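## Task

Push every drive blank that protrudes from the rack's front fully home, so it stops and latches, but do not touch the blanks marked with a green sticker. The rack is loose: tilting it beyond a small amount fails the task, and it must finish where it began. A blank counts only if it stays in without the robot holding it.

## Robot and tools

Robot: two 6-joint arms, left_arm and right_arm, each with a two-finger parallel gripper. The names are labels, not image sides. Bases in the scene frame: left_arm at (+0.022, +0.294, 0) m, quat_wxyz (+0.996, 0, 0, +0.090); right_arm at (+0.034, -0.268, 0) m, quat_wxyz (+0.999, 0, 0, +0.052). Scene frame: origin on the table top midway between the arms, +x out over the table, +z up, left_arm on the +y side.

Gripper axes: fingers point along the gripper's +z, open and close along its y. The reported end_effector_position is the point between the finger pads, roughly 1 cm behind the tips. A wrist camera mount sits near the gripper and also collides.

Tools:
- execute_actions(actions): a list of actions run in order. Each action is a table of up to 15 rows, one row per 1/30 s step; a short table repeats its last row until 15 steps. Each row is one list of 14 numbers in [-1, 1] covering both arms: left_arm dx, dy, dz, rx, ry, rz, opening, then right_arm in the same order. dx..rz are an offset, not a pose: a target relative to the gripper's measured pose at the start of that action (for the first action in a call, the last pose reported), expressed in the gripper's own axes. Every row is relative to that same start, not cumulative. Scale: 1.0 = 0.6 m of translation or 180 degrees; rx, ry, rz form one rotation vector. Opening is absolute: +1 fully open (0.094 m), -1 closed. A row may append 12 stiffness factors in 0..1 (left_arm's 6 joints, then right_arm's 6), which persist until changed. An empty list just returns state and images. Each action is 0.5 s.
- move(target, speed, blocking): target is one 14-number row as above, offsets measured from the pose in the latest result that shows one. Both grippers travel straight toward their targets and finish together, in 0.5 to 10 s; longer paths are cut at 10 s. speed is m/s, 0.002 to 0.5 (default 0.25); rotation is capped at twice that in rad/s. The path ignores obstacles and the other arm; the gripper may lag, stray or overshoot speed, especially near full reach. Faster contact and targets set further beyond contact mean harder pushes. blocking=false returns after 0.5 s while motion continues; then use wait or stop before sending anything else.
- wait(seconds): 0 to 10; arms hold their last command; returns early if a move ends.
- stop(): brakes the running move (needs room; fingers keep moving).
- zoom_image(camera, region): camera is cam_head_left, cam_head_right, cam_left_wrist or cam_right_wrist (all 896x504); region [x0, y0, x1, y1] in pixels from the top-left, at most 504x504.
- read_manual(section): licence texts only; moves nothing.
- finished_scene(scene): scene number 1 or 2; ends it irreversibly and reports success, then gives the next task.

Control limits: each step the commanded pose is clipped to within 70 mm and 16 degrees of the measured pose, so big offsets take several actions; after an action the arm only goes to its last clipped pose. Joint friction can leave the gripper up to about 31 mm short, and smaller commands may not move it. Position wins over orientation when both cannot be met. Elbows never straighten fully. Joint ranges (rad): waist -2.618 to 3.054, shoulder 0 to 3.142, elbow 0 to 3.142, wrist pitch -1.571 to 1.571, wrist yaw -1.571 to 1.571, wrist roll -2.094 to 2.094. To keep an arm still, in a reply's first call send the offset back to where it should be, then zeros; always send the opening it should keep.

Results: a state line per arm with position (m) and quat_wxyz in the scene frame (less accurate at long reach); Hand target lines (where the controller is currently driving); Joint positions (last value is finger opening in m); grip_measured on the command scale (each gripper off by up to ~1 mm); joint torques (offset, noisy, friction-affected). A move adds a move: line with its ending (done, off_target, moving, held, fault) and limits (paced = the sent pose was clipped; held = a check blocked steps, after which the arm may surge fast), plus each gripper's distance from target. pose unreachable means the clearance check altered or blocked that arm's command. MOTOR HOT appears from 75 °C; at 90 °C that arm halts 10 s, at 100 °C it goes limp and falls; these show as OVER-TEMPERATURE FAULT lines. Sustained pressing heats motors.

The robot keeps executing its last command while you think.

Avoid: tipping or sliding the rack (push blanks gently and squarely, perhaps closed fingertips at low speed, short past contact, ideally bracing nothing against the rack sideways), touching the sticker-marked blanks, knocking anything off the table, arms hitting or pressing each other, slams, drops, and ending with a blank only held in by the gripper. Back away before finishing.

Each tool is called after "Request:" by a JSON object that holds its "fn" and its "kwargs".

## Session

I'll start by getting the current state and camera images.

Request:
{"fn": "execute_actions", "kwargs": {"actions": []}}

Scene clock: 0.00 s.
left_arm: end_effector_position=(+0.1170, +0.7769, +0.1197) grip_measured=+1.000 end_effector_quat_wxyz=(-0.059, -0.321, +0.761, +0.560) | right_arm: end_effector_position=(+0.1544, -0.1045, +0.2300) grip_measured=+1.000 end_effector_quat_wxyz=(-0.004, +0.417, +0.792, +0.445)
Joint positions: left_arm=[ 0.924  1.921  1.109  0.205 -0.876  0.786  0.094] | right_arm=[ 0.524  0.561  0.851 -0.992 -0.366  1.77   0.094]
Joint velocities: left_arm=[-0.012 -0.007 -0.012  0.007 -0.051  0.037  0.   ] | right_arm=[ 0.002  0.007  0.002  0.066 -0.007 -0.007  0.   ]
Joint torques (N m, as the arm reports them, + toward a larger angle): no reading
Hand target (left_arm): +0.117, +0.777, +0.120; -0.059, -0.321, +0.761, +0.560
Hand target (right_arm): +0.154, -0.105, +0.230; -0.004, +0.417, +0.792, +0.445
Joint stiffness scale: left_arm=[1. 1. 1. 1. 1. 1.] | right_arm=[1. 1. 1. 1. 1. 1.]

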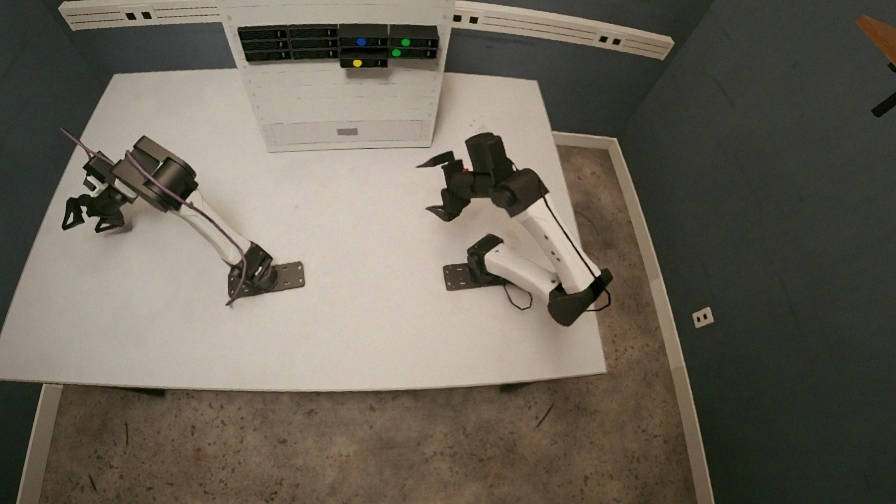

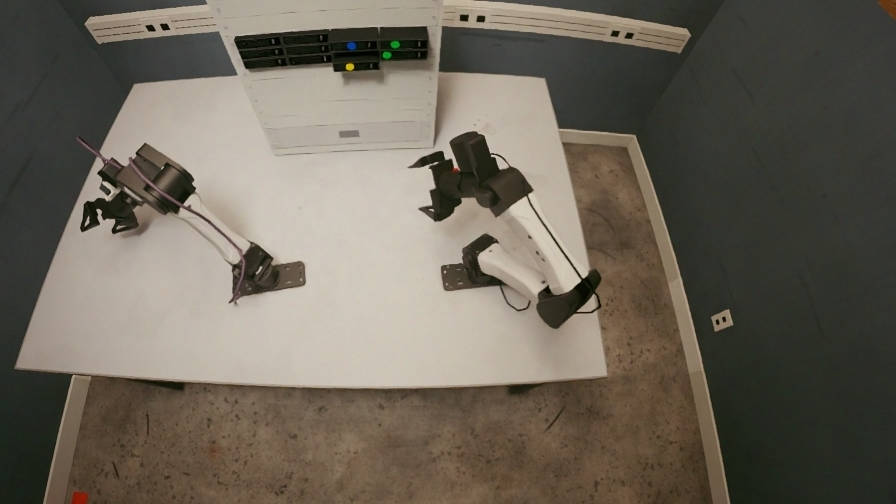

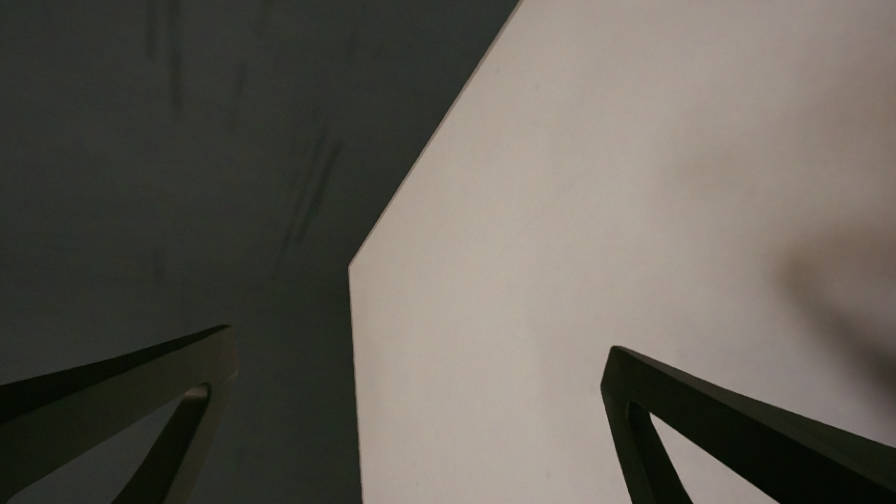

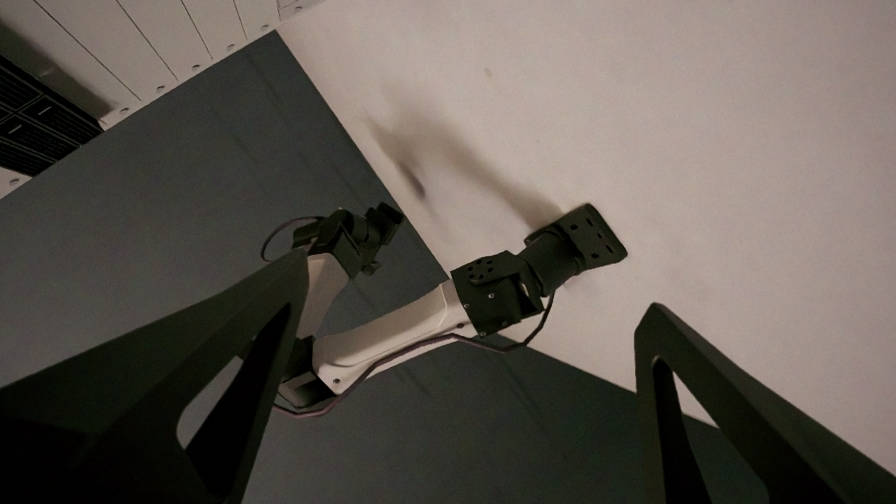

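Request:
{"fn": "zoom_image", "kwargs": {"camera": "cam_head_left", "region": [200, 0, 480, 160]}}

Request:
{"fn": "zoom_image", "kwargs": {"camera": "cam_head_right", "region": [200, 0, 480, 160]}}

Region (200, 0, 480, 160) of cam_head_left's 896x504 image, scaled by 1.800, with more detail than that image has; it fills the top 288 rows of this view, and the rest is white.

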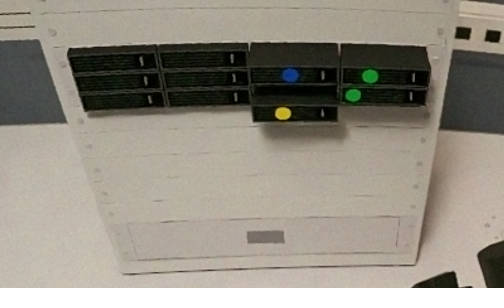

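Region (200, 0, 480, 160) of cam_head_right's 896x504 image, scaled by 1.800, with more detail than that image has; it fills the top 288 rows of this view, and the rest is white.

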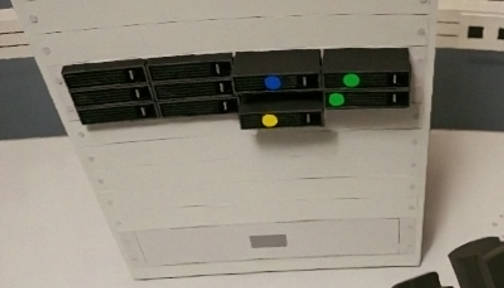

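Request:
{"fn": "zoom_image", "kwargs": {"camera": "cam_head_left", "region": [200, 200, 640, 340]}}

Request:
{"fn": "zoom_image", "kwargs": {"camera": "cam_head_left", "region": [320, 10, 460, 90]}}

Request:
{"fn": "zoom_image", "kwargs": {"camera": "cam_right_wrist", "region": [0, 0, 340, 200]}}

Region (200, 200, 640, 340) of cam_head_left's 896x504 image, scaled by 1.145, with more detail than that image has; it fills the top 160 rows of this view, and the rest is white.

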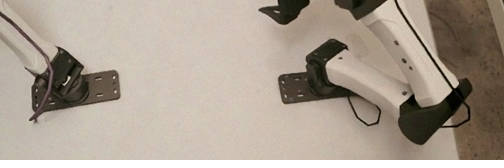

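Region (320, 10, 460, 90) of cam_head_left's 896x504 image, scaled by 3.600, with more detail than that image has; it fills the top 288 rows of this view, and the rest is white.

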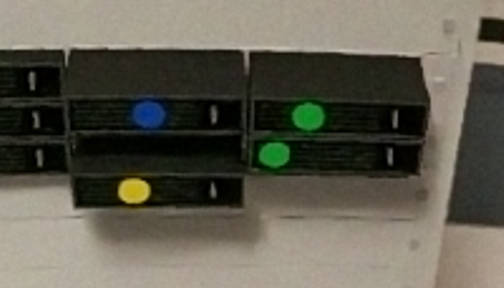

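Region (0, 0, 340, 200) of cam_right_wrist's 896x504 image, scaled by 1.482, with more detail than that image has; it fills the top 296 rows of this view, and the rest is white.

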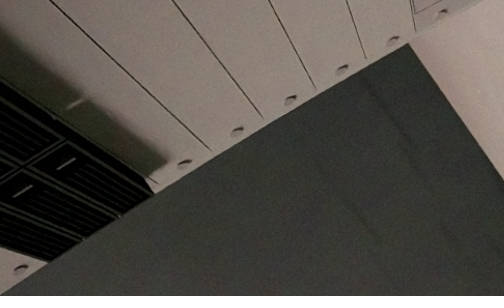

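Request:
{"fn": "move", "kwargs": {"target": [0.0753, 0.1545, -0.9545, 0.5686, -0.4879, -0.0535, -1, -0.317, 0.366, -0.296, -0.260, -0.279, -0.025, 1], "speed": 0.35}}

Scene clock: 14.03 s.
left_arm: end_effector_position=(+0.3083, +0.3064, +0.3983) grip_measured=-0.992 end_effector_quat_wxyz=(+0.683, +0.115, +0.708, -0.139) | right_arm: end_effector_position=(+0.3538, -0.2946, +0.4183) grip_measured=+1.000 end_effector_quat_wxyz=(+0.505, +0.494, +0.504, +0.496)
Joint positions: left_arm=[ 0.344  0.819  0.987 -0.213  0.885 -0.005  0.   ] | right_arm=[-0.285  0.855  1.044 -0.187 -0.183  1.552  0.094]
Joint velocities: left_arm=[-0.002  0.002  0.002  0.037 -0.037  0.022  0.001] | right_arm=[-0.022 -0.002  0.007  0.007 -0.022 -0.051  0.   ]
Joint torques (N m, as the arm reports them, + toward a larger angle): left_arm=[-0.18 -2.46  5.38  2.04 -0.17 -0.04] | right_arm=[-0.34  0.33  8.87  2.07 -0.01  0.01]
Hand target (left_arm): +0.305, +0.304, +0.400; +0.690, +0.116, +0.702, -0.134
Hand target (right_arm): +0.359, -0.299, +0.415; +0.502, +0.505, +0.502, +0.491
Off the commanded pose (left_arm): 0.010 m, 3 deg.
Off the commanded pose (right_arm): 0.008 m, 1 deg.
Joint stiffness scale: left_arm=[1. 1. 1. 1. 1. 1.] | right_arm=[1. 1. 1. 1. 1. 1.]
move: off_target (left_arm)

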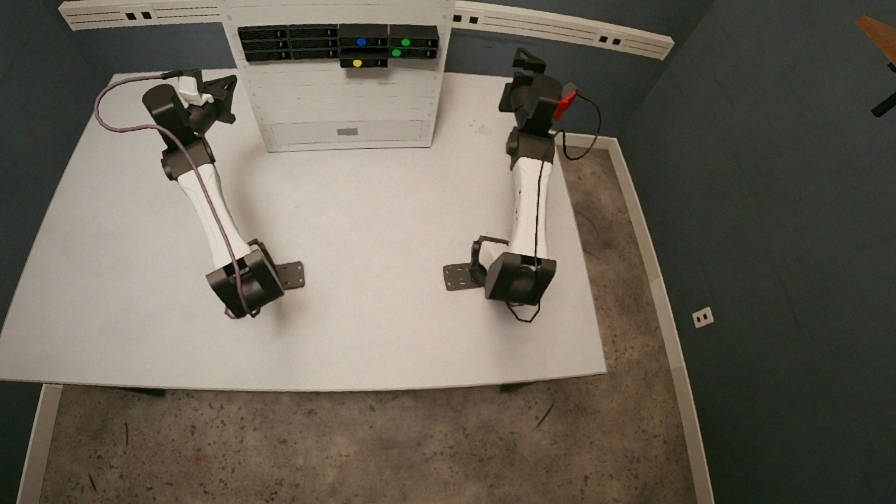

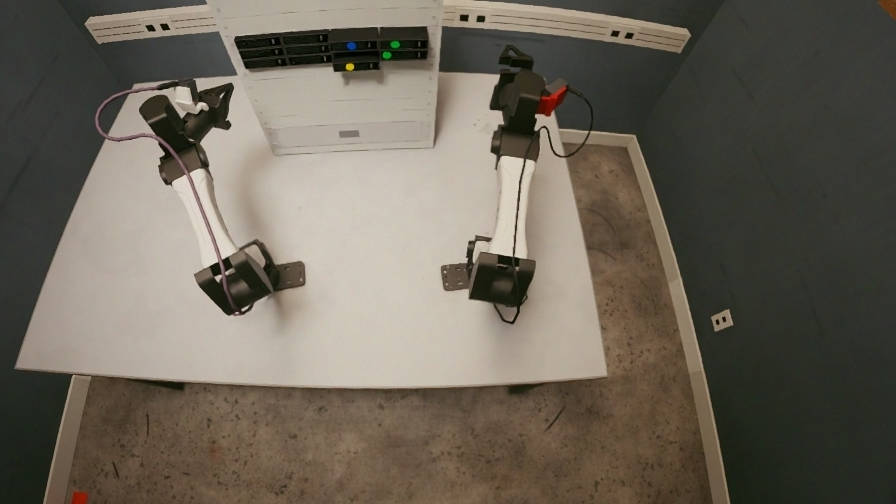

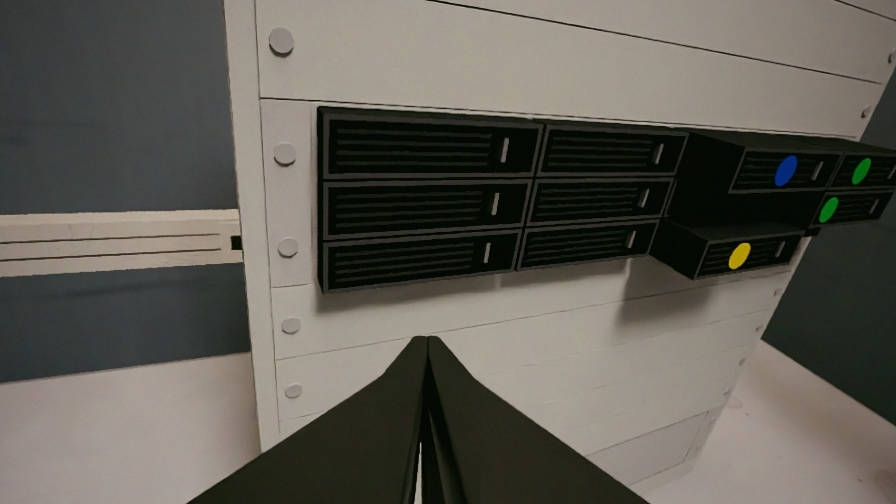

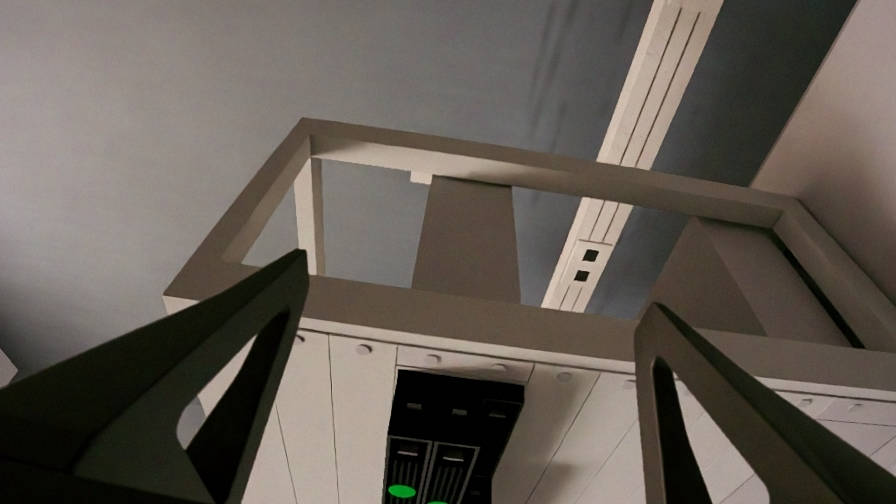

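Request:
{"fn": "move", "kwargs": {"target": [-0.0265, -0.3727, 0.1782, -0.081, -0.0986, -0.483, -1, 0.0123, -0.2138, 0.2593, -0.2391, 0.2359, -0.4521, 1], "speed": 0.3}}

Scene clock: 22.37 s.
left_arm: end_effector_position=(+0.3319, +0.0634, +0.4153) grip_measured=-0.993 end_effector_quat_wxyz=(+0.499, -0.499, +0.498, -0.505) | right_arm: end_effector_position=(+0.5142, -0.2859, +0.2863) grip_measured=+1.000 end_effector_quat_wxyz=(+0.633, -0.320, +0.625, +0.327)
Joint positions: left_arm=[-1.211  1.288  1.232  0.07  -1.026 -1.567  0.   ] | right_arm=[-0.498  1.88   1.293  0.652 -1.344  0.066  0.094]
Joint velocities: left_arm=[-0.012 -0.012 -0.007 -0.037  0.007  0.007 -0.   ] | right_arm=[ 0.002  0.012  0.007 -0.081 -0.051 -0.11   0.   ]
Joint torques (N m, as the arm reports them, + toward a larger angle): left_arm=[-0.08 -4.25  8.28  1.52 -0.17 -0.01] | right_arm=[  0.33 -12.71   8.68   1.39  -0.15  -0.02]
Hand target (left_arm): +0.332, +0.060, +0.417; +0.499, -0.501, +0.497, -0.503
Hand target (right_arm): +0.512, -0.284, +0.293; +0.632, -0.327, +0.622, +0.327
Off the commanded pose (left_arm): 0.006 m, 1 deg.
Off the commanded pose (right_arm): 0.007 m, 1 deg.
Joint stiffness scale: left_arm=[1. 1. 1. 1. 1. 1.] | right_arm=[1. 1. 1. 1. 1. 1.]
move: done

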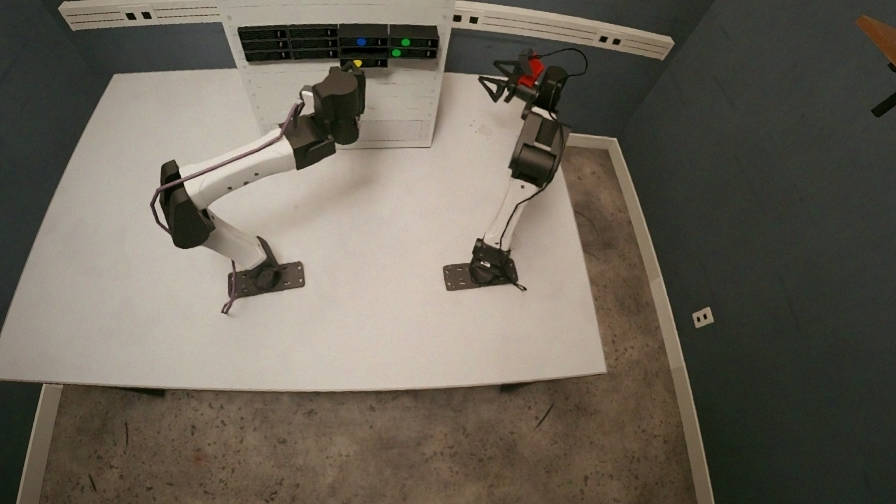

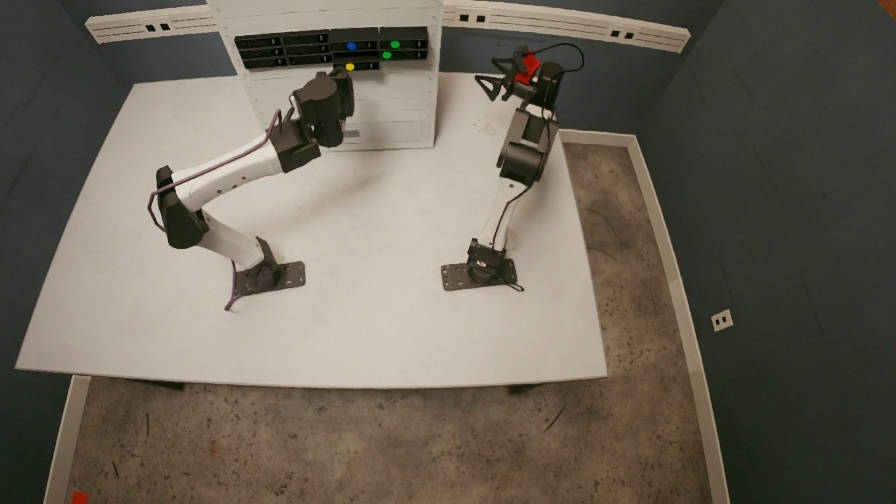

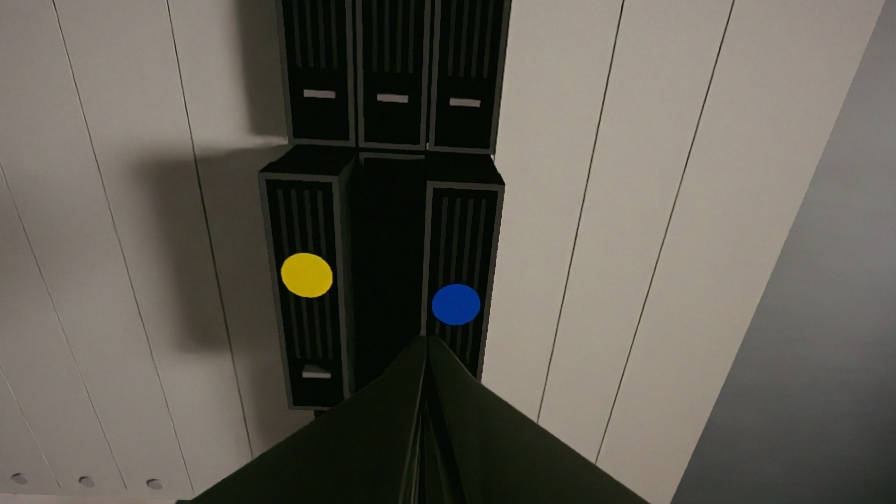

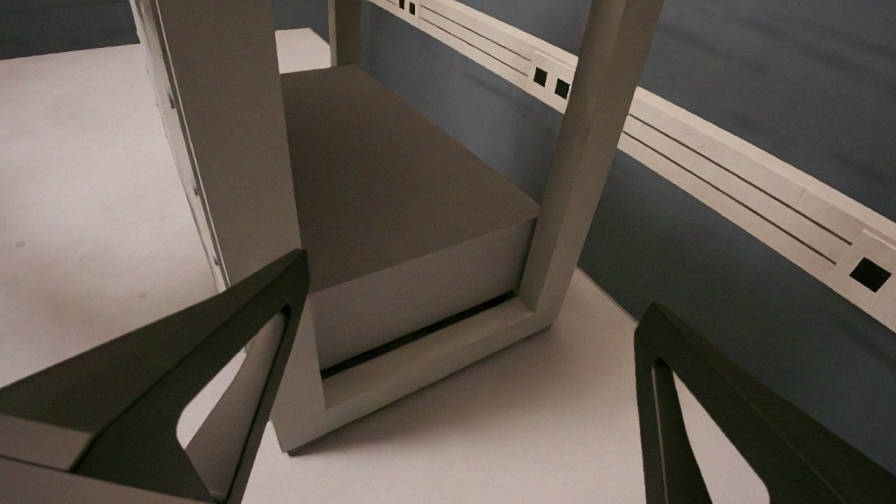

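Request:
{"fn": "move", "kwargs": {"target": [0.0133, -0.0242, 0.05, 0, 0, 0, -1, -0.0042, 0.1298, 0.1038, -0.086, 0, 0, 1], "speed": 0.1}}

Scene clock: 26.97 s.
left_arm: end_effector_position=(+0.3572, +0.0584, +0.4292) grip_measured=-0.993 end_effector_quat_wxyz=(+0.500, -0.500, +0.493, -0.506) | right_arm: end_effector_position=(+0.4919, -0.1940, +0.2933) grip_measured=+1.000 end_effector_quat_wxyz=(+0.591, -0.401, +0.573, +0.402)
Joint positions: left_arm=[-1.146  1.367  1.341  0.047 -0.966 -1.567  0.   ] | right_arm=[-0.319  1.863  1.268  0.745 -1.421  0.134  0.094]
Joint velocities: left_arm=[ 0.007  0.007 -0.002  0.022 -0.095 -0.022 -0.   ] | right_arm=[-0.002  0.017 -0.002  0.11  -0.066  0.037  0.   ]
Joint torques (N m, as the arm reports them, + toward a larger angle): left_arm=[ 1.33 -4.94  8.21  1.6   0.03  0.04] | right_arm=[  0.52 -12.5    6.04   1.46  -0.1    0.1 ]
Hand target (left_arm): +0.362, +0.055, +0.430; +0.499, -0.499, +0.498, -0.505
Hand target (right_arm): +0.486, -0.190, +0.292; +0.585, -0.401, +0.573, +0.409
Off the commanded pose (left_arm): 0.006 m, 1 deg.
Off the commanded pose (right_arm): 0.007 m, 1 deg.
Joint stiffness scale: left_arm=[1. 1. 1. 1. 1. 1.] | right_arm=[1. 1. 1. 1. 1. 1.]
move: done

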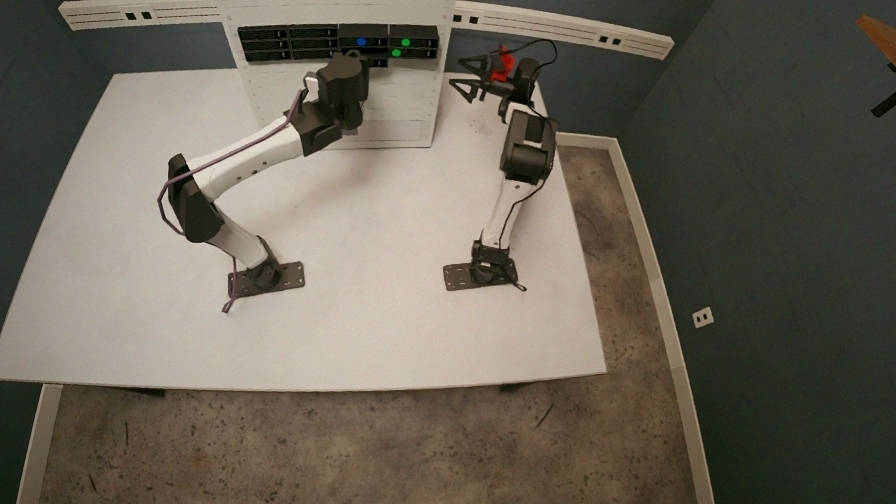

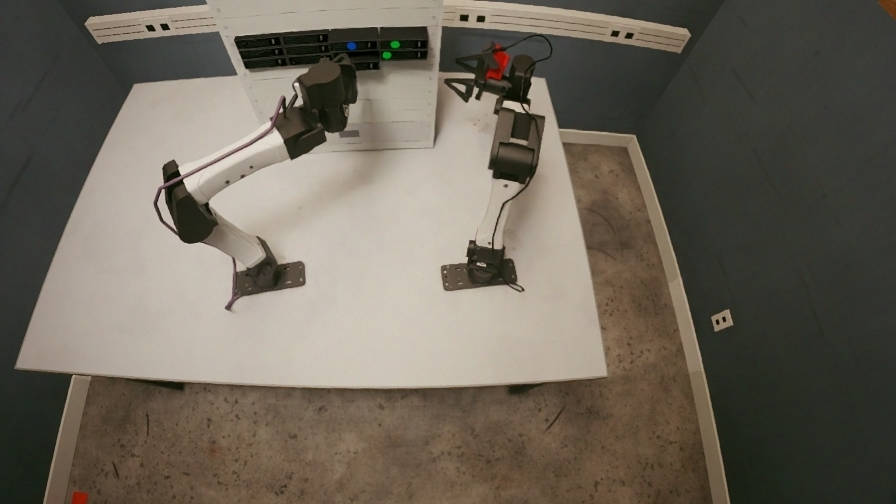

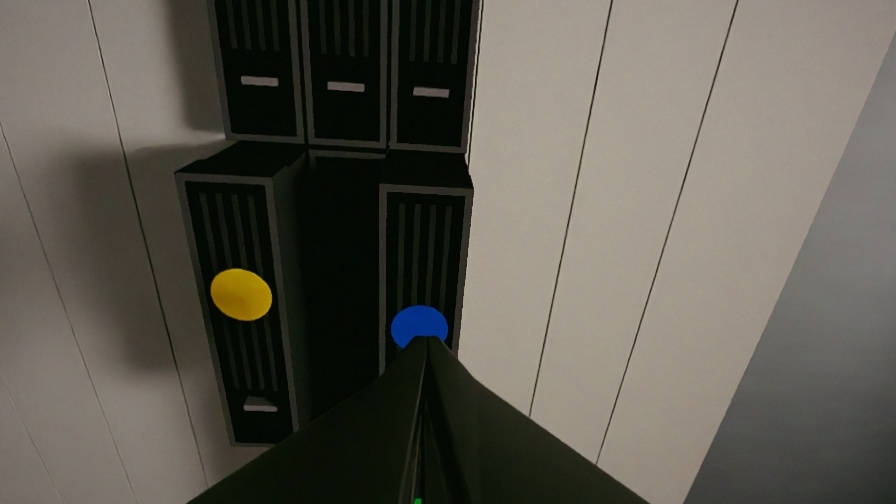

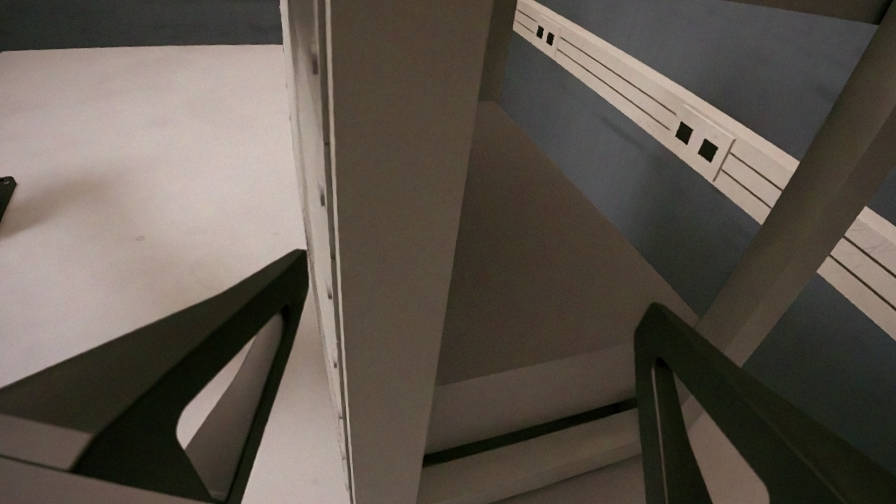

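Request:
{"fn": "move", "kwargs": {"target": [0, 0, 0, 0, 0, 0, -1, 0.0063, 0.0645, 0.0805, -0.05, 0, 0, 1], "speed": 0.06}}

Scene clock: 29.83 s.
left_arm: end_effector_position=(+0.3572, +0.0583, +0.4291) grip_measured=-0.993 end_effector_quat_wxyz=(+0.499, -0.500, +0.494, -0.506) | right_arm: end_effector_position=(+0.4751, -0.1384, +0.2988) grip_measured=+1.000 end_effector_quat_wxyz=(+0.569, -0.447, +0.535, +0.436)
Joint positions: left_arm=[-1.146  1.367  1.341  0.047 -0.965 -1.567  0.   ] | right_arm=[-0.198  1.863  1.267  0.809 -1.441  0.169  0.094]
Joint velocities: left_arm=[-0.007  0.002 -0.007 -0.007 -0.007 -0.037 -0.   ] | right_arm=[-0.002 -0.002  0.017 -0.051 -0.022  0.037  0.   ]
Joint torques (N m, as the arm reports them, + toward a larger angle): left_arm=[ 0.5  -6.33  6.85  1.76 -0.12  0.04] | right_arm=[  0.57 -11.07   6.26   1.41  -0.06   0.09]
Hand target (left_arm): +0.357, +0.058, +0.429; +0.500, -0.500, +0.493, -0.506
Hand target (right_arm): +0.472, -0.135, +0.291; +0.559, -0.445, +0.539, +0.446
Off the commanded pose (left_arm): 0.000 m, 0 deg.
Off the commanded pose (right_arm): 0.010 m, 2 deg.
Joint stiffness scale: left_arm=[1. 1. 1. 1. 1. 1.] | right_arm=[1. 1. 1. 1. 1. 1.]
move: done

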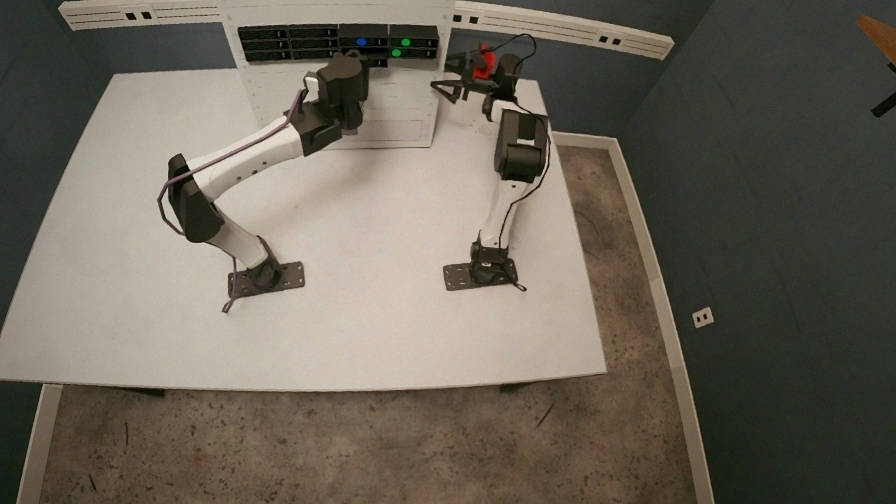

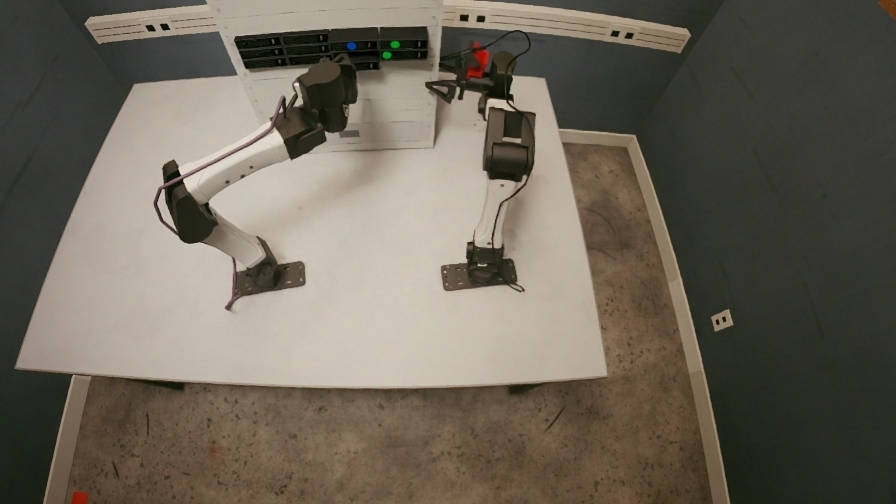

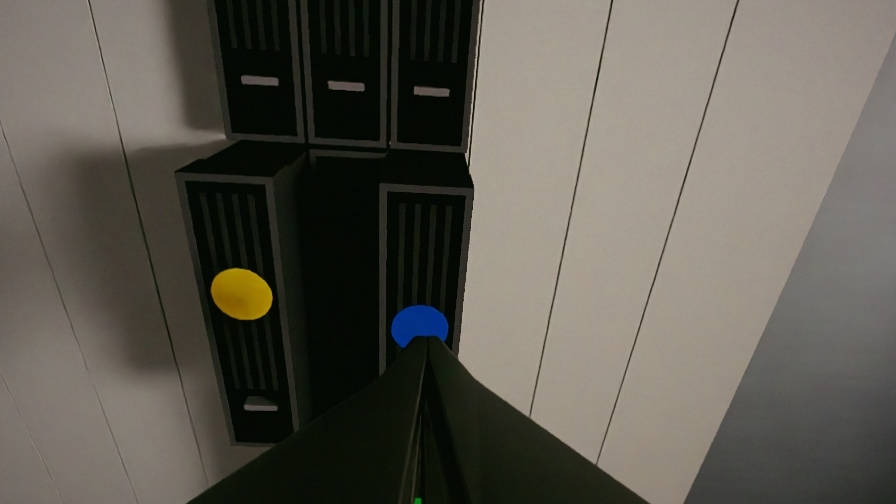

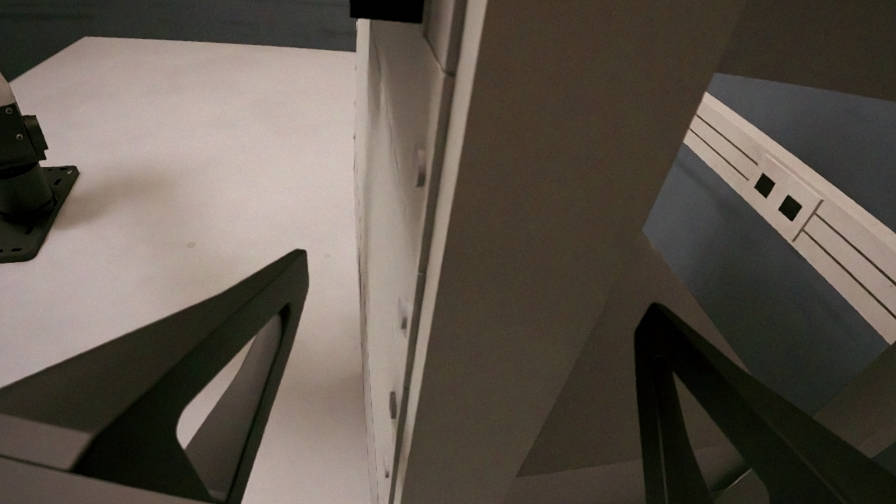

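Request:
{"fn": "move", "kwargs": {"target": [0, 0, 0, 0, 0, 0, -1, 0.008, 0, 0.045, -0.015, 0, 0, 1], "speed": 0.05}}

Scene clock: 32.23 s.
left_arm: end_effector_position=(+0.3572, +0.0583, +0.4291) grip_measured=-0.993 end_effector_quat_wxyz=(+0.499, -0.500, +0.494, -0.506) | right_arm: end_effector_position=(+0.4740, -0.1143, +0.3032) grip_measured=+1.000 end_effector_quat_wxyz=(+0.565, -0.466, +0.517, +0.443)
Joint positions: left_arm=[-1.146  1.367  1.341  0.047 -0.965 -1.567  0.   ] | right_arm=[-0.142  1.88   1.303  0.8   -1.434  0.152  0.094]
Joint velocities: left_arm=[ 0.012 -0.012 -0.017 -0.022 -0.051  0.066 -0.   ] | right_arm=[-0.007  0.002 -0.017 -0.037  0.022  0.007  0.   ]
Joint torques (N m, as the arm reports them, + toward a larger angle): left_arm=[ 0.54 -6.36  6.8   1.7  -0.1   0.06] | right_arm=[ 0.62 -9.45  8.61  1.26  0.09  0.  ]
Hand target (left_arm): +0.357, +0.058, +0.429; +0.499, -0.500, +0.494, -0.506
Hand target (right_arm): +0.480, -0.112, +0.295; +0.559, -0.460, +0.524, +0.449
Off the commanded pose (left_arm): 0.000 m, 0 deg.
Off the commanded pose (right_arm): 0.011 m, 1 deg.
Joint stiffness scale: left_arm=[1. 1. 1. 1. 1. 1.] | right_arm=[1. 1. 1. 1. 1. 1.]
move: off_target (right_arm)

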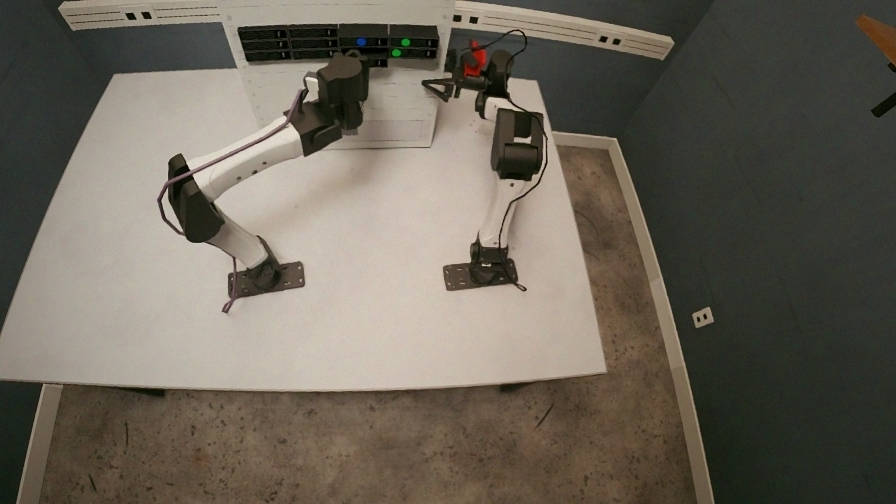

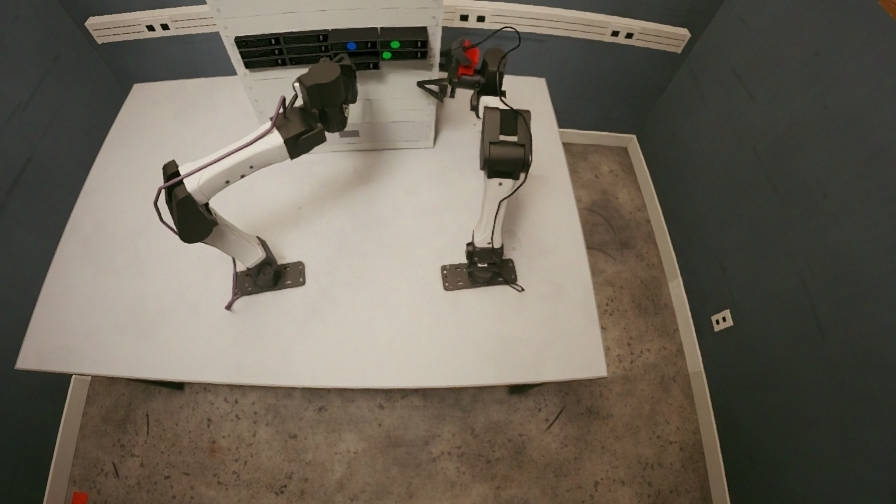

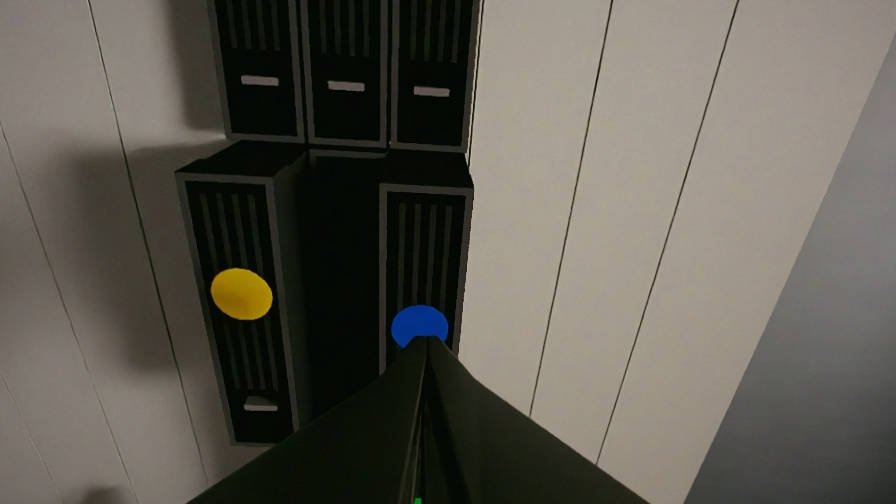

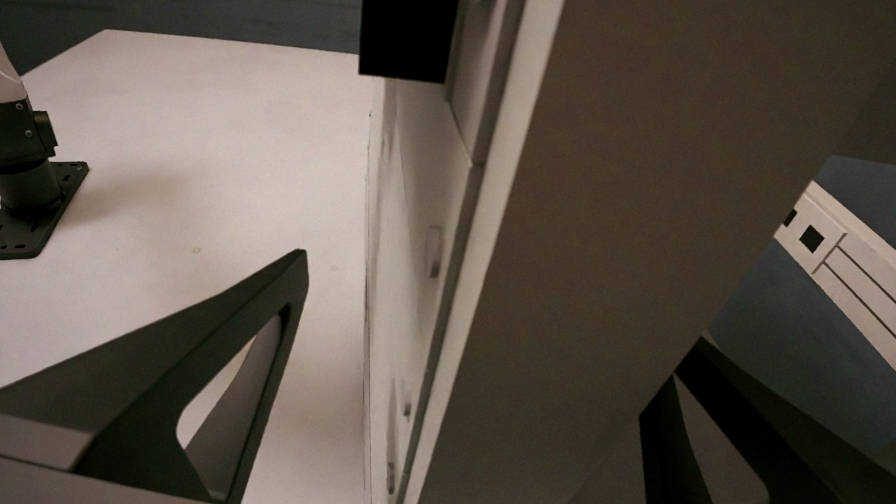

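Request:
{"fn": "move", "kwargs": {"target": [0, 0, 0, 0, 0, 0, -1, 0.0097, -0.02, 0.0028, 0, 0, 0.022, 0.5], "speed": 0.03}}

Scene clock: 34.93 s.
left_arm: end_effector_position=(+0.3572, +0.0583, +0.4291) grip_measured=-0.993 end_effector_quat_wxyz=(+0.499, -0.500, +0.494, -0.506) | right_arm: end_effector_position=(+0.4803, -0.1146, +0.3054) grip_measured=+0.502 end_effector_quat_wxyz=(+0.555, -0.454, +0.527, +0.456)
Joint positions: left_arm=[-1.146  1.367  1.341  0.047 -0.965 -1.567  0.   ] | right_arm=[-0.142  1.902  1.337  0.799 -1.433  0.21   0.071]
Joint velocities: left_arm=[ 0.007  0.002 -0.012 -0.051  0.007 -0.037 -0.   ] | right_arm=[-0.007 -0.007  0.002 -0.037  0.037 -0.007 -0.   ]
Joint torques (N m, as the arm reports them, + toward a larger angle): left_arm=[ 0.51 -6.23  6.75  1.71 -0.08  0.04] | right_arm=[ 0.24 -9.7   8.66  1.38  0.05  0.08]
Hand target (left_arm): +0.357, +0.058, +0.429; +0.499, -0.500, +0.494, -0.506
Hand target (right_arm): +0.486, -0.115, +0.298; +0.549, -0.448, +0.533, +0.462
Off the commanded pose (left_arm): 0.000 m, 0 deg.
Off the commanded pose (right_arm): 0.009 m, 1 deg.
Joint stiffness scale: left_arm=[1. 1. 1. 1. 1. 1.] | right_arm=[1. 1. 1. 1. 1. 1.]
move: done

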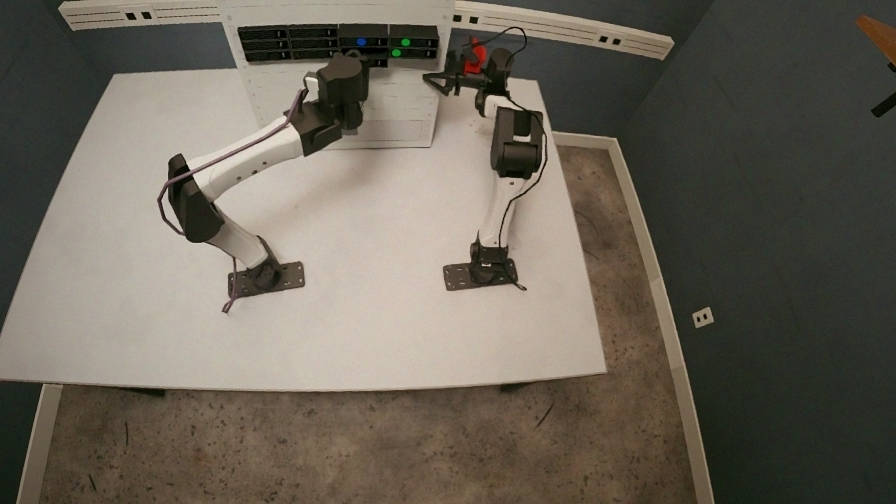

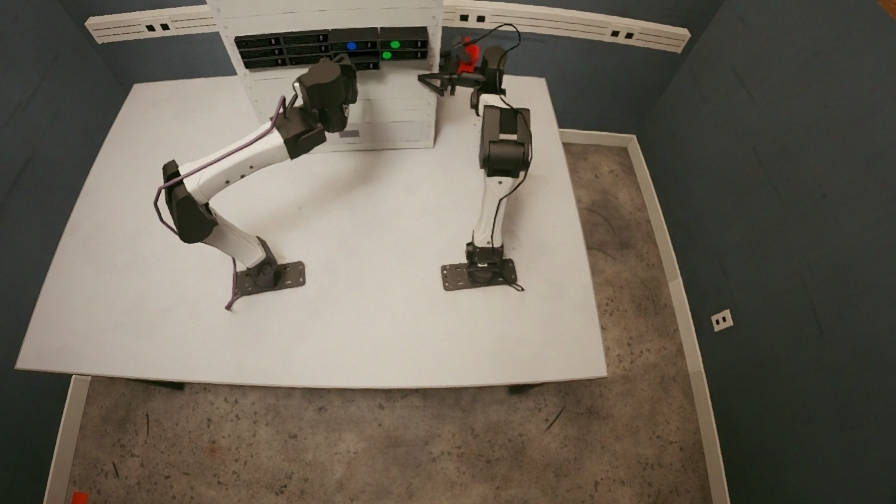

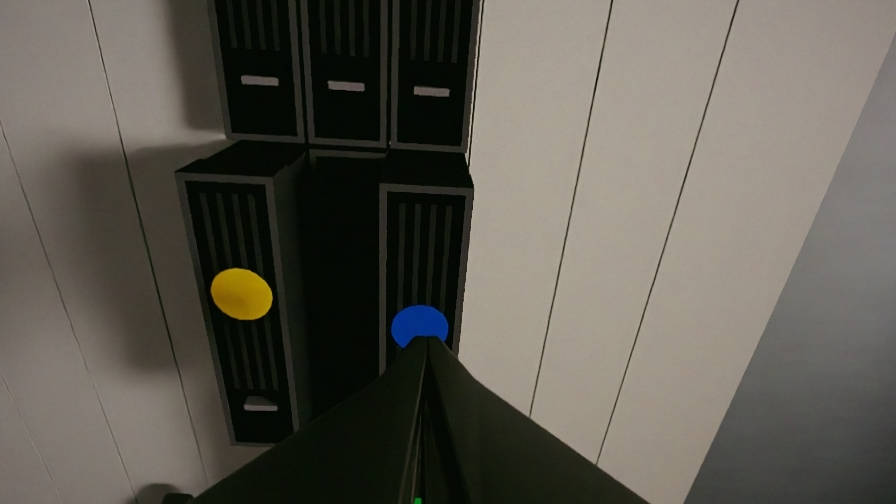

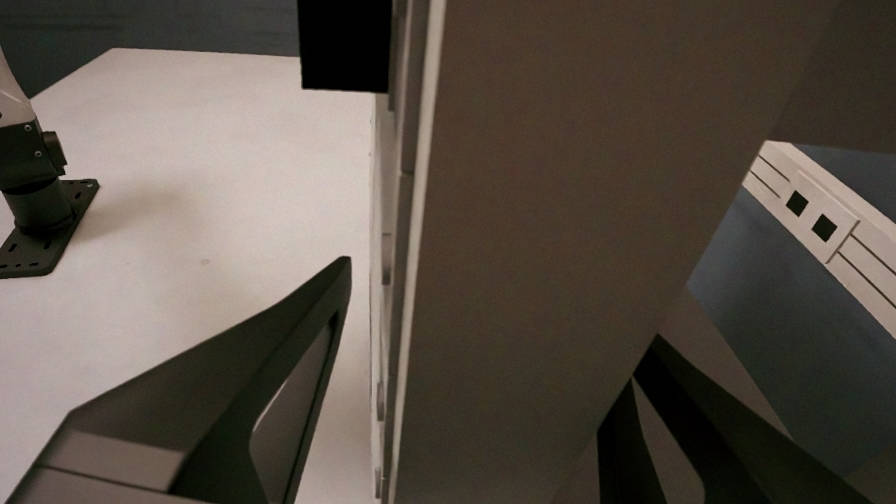

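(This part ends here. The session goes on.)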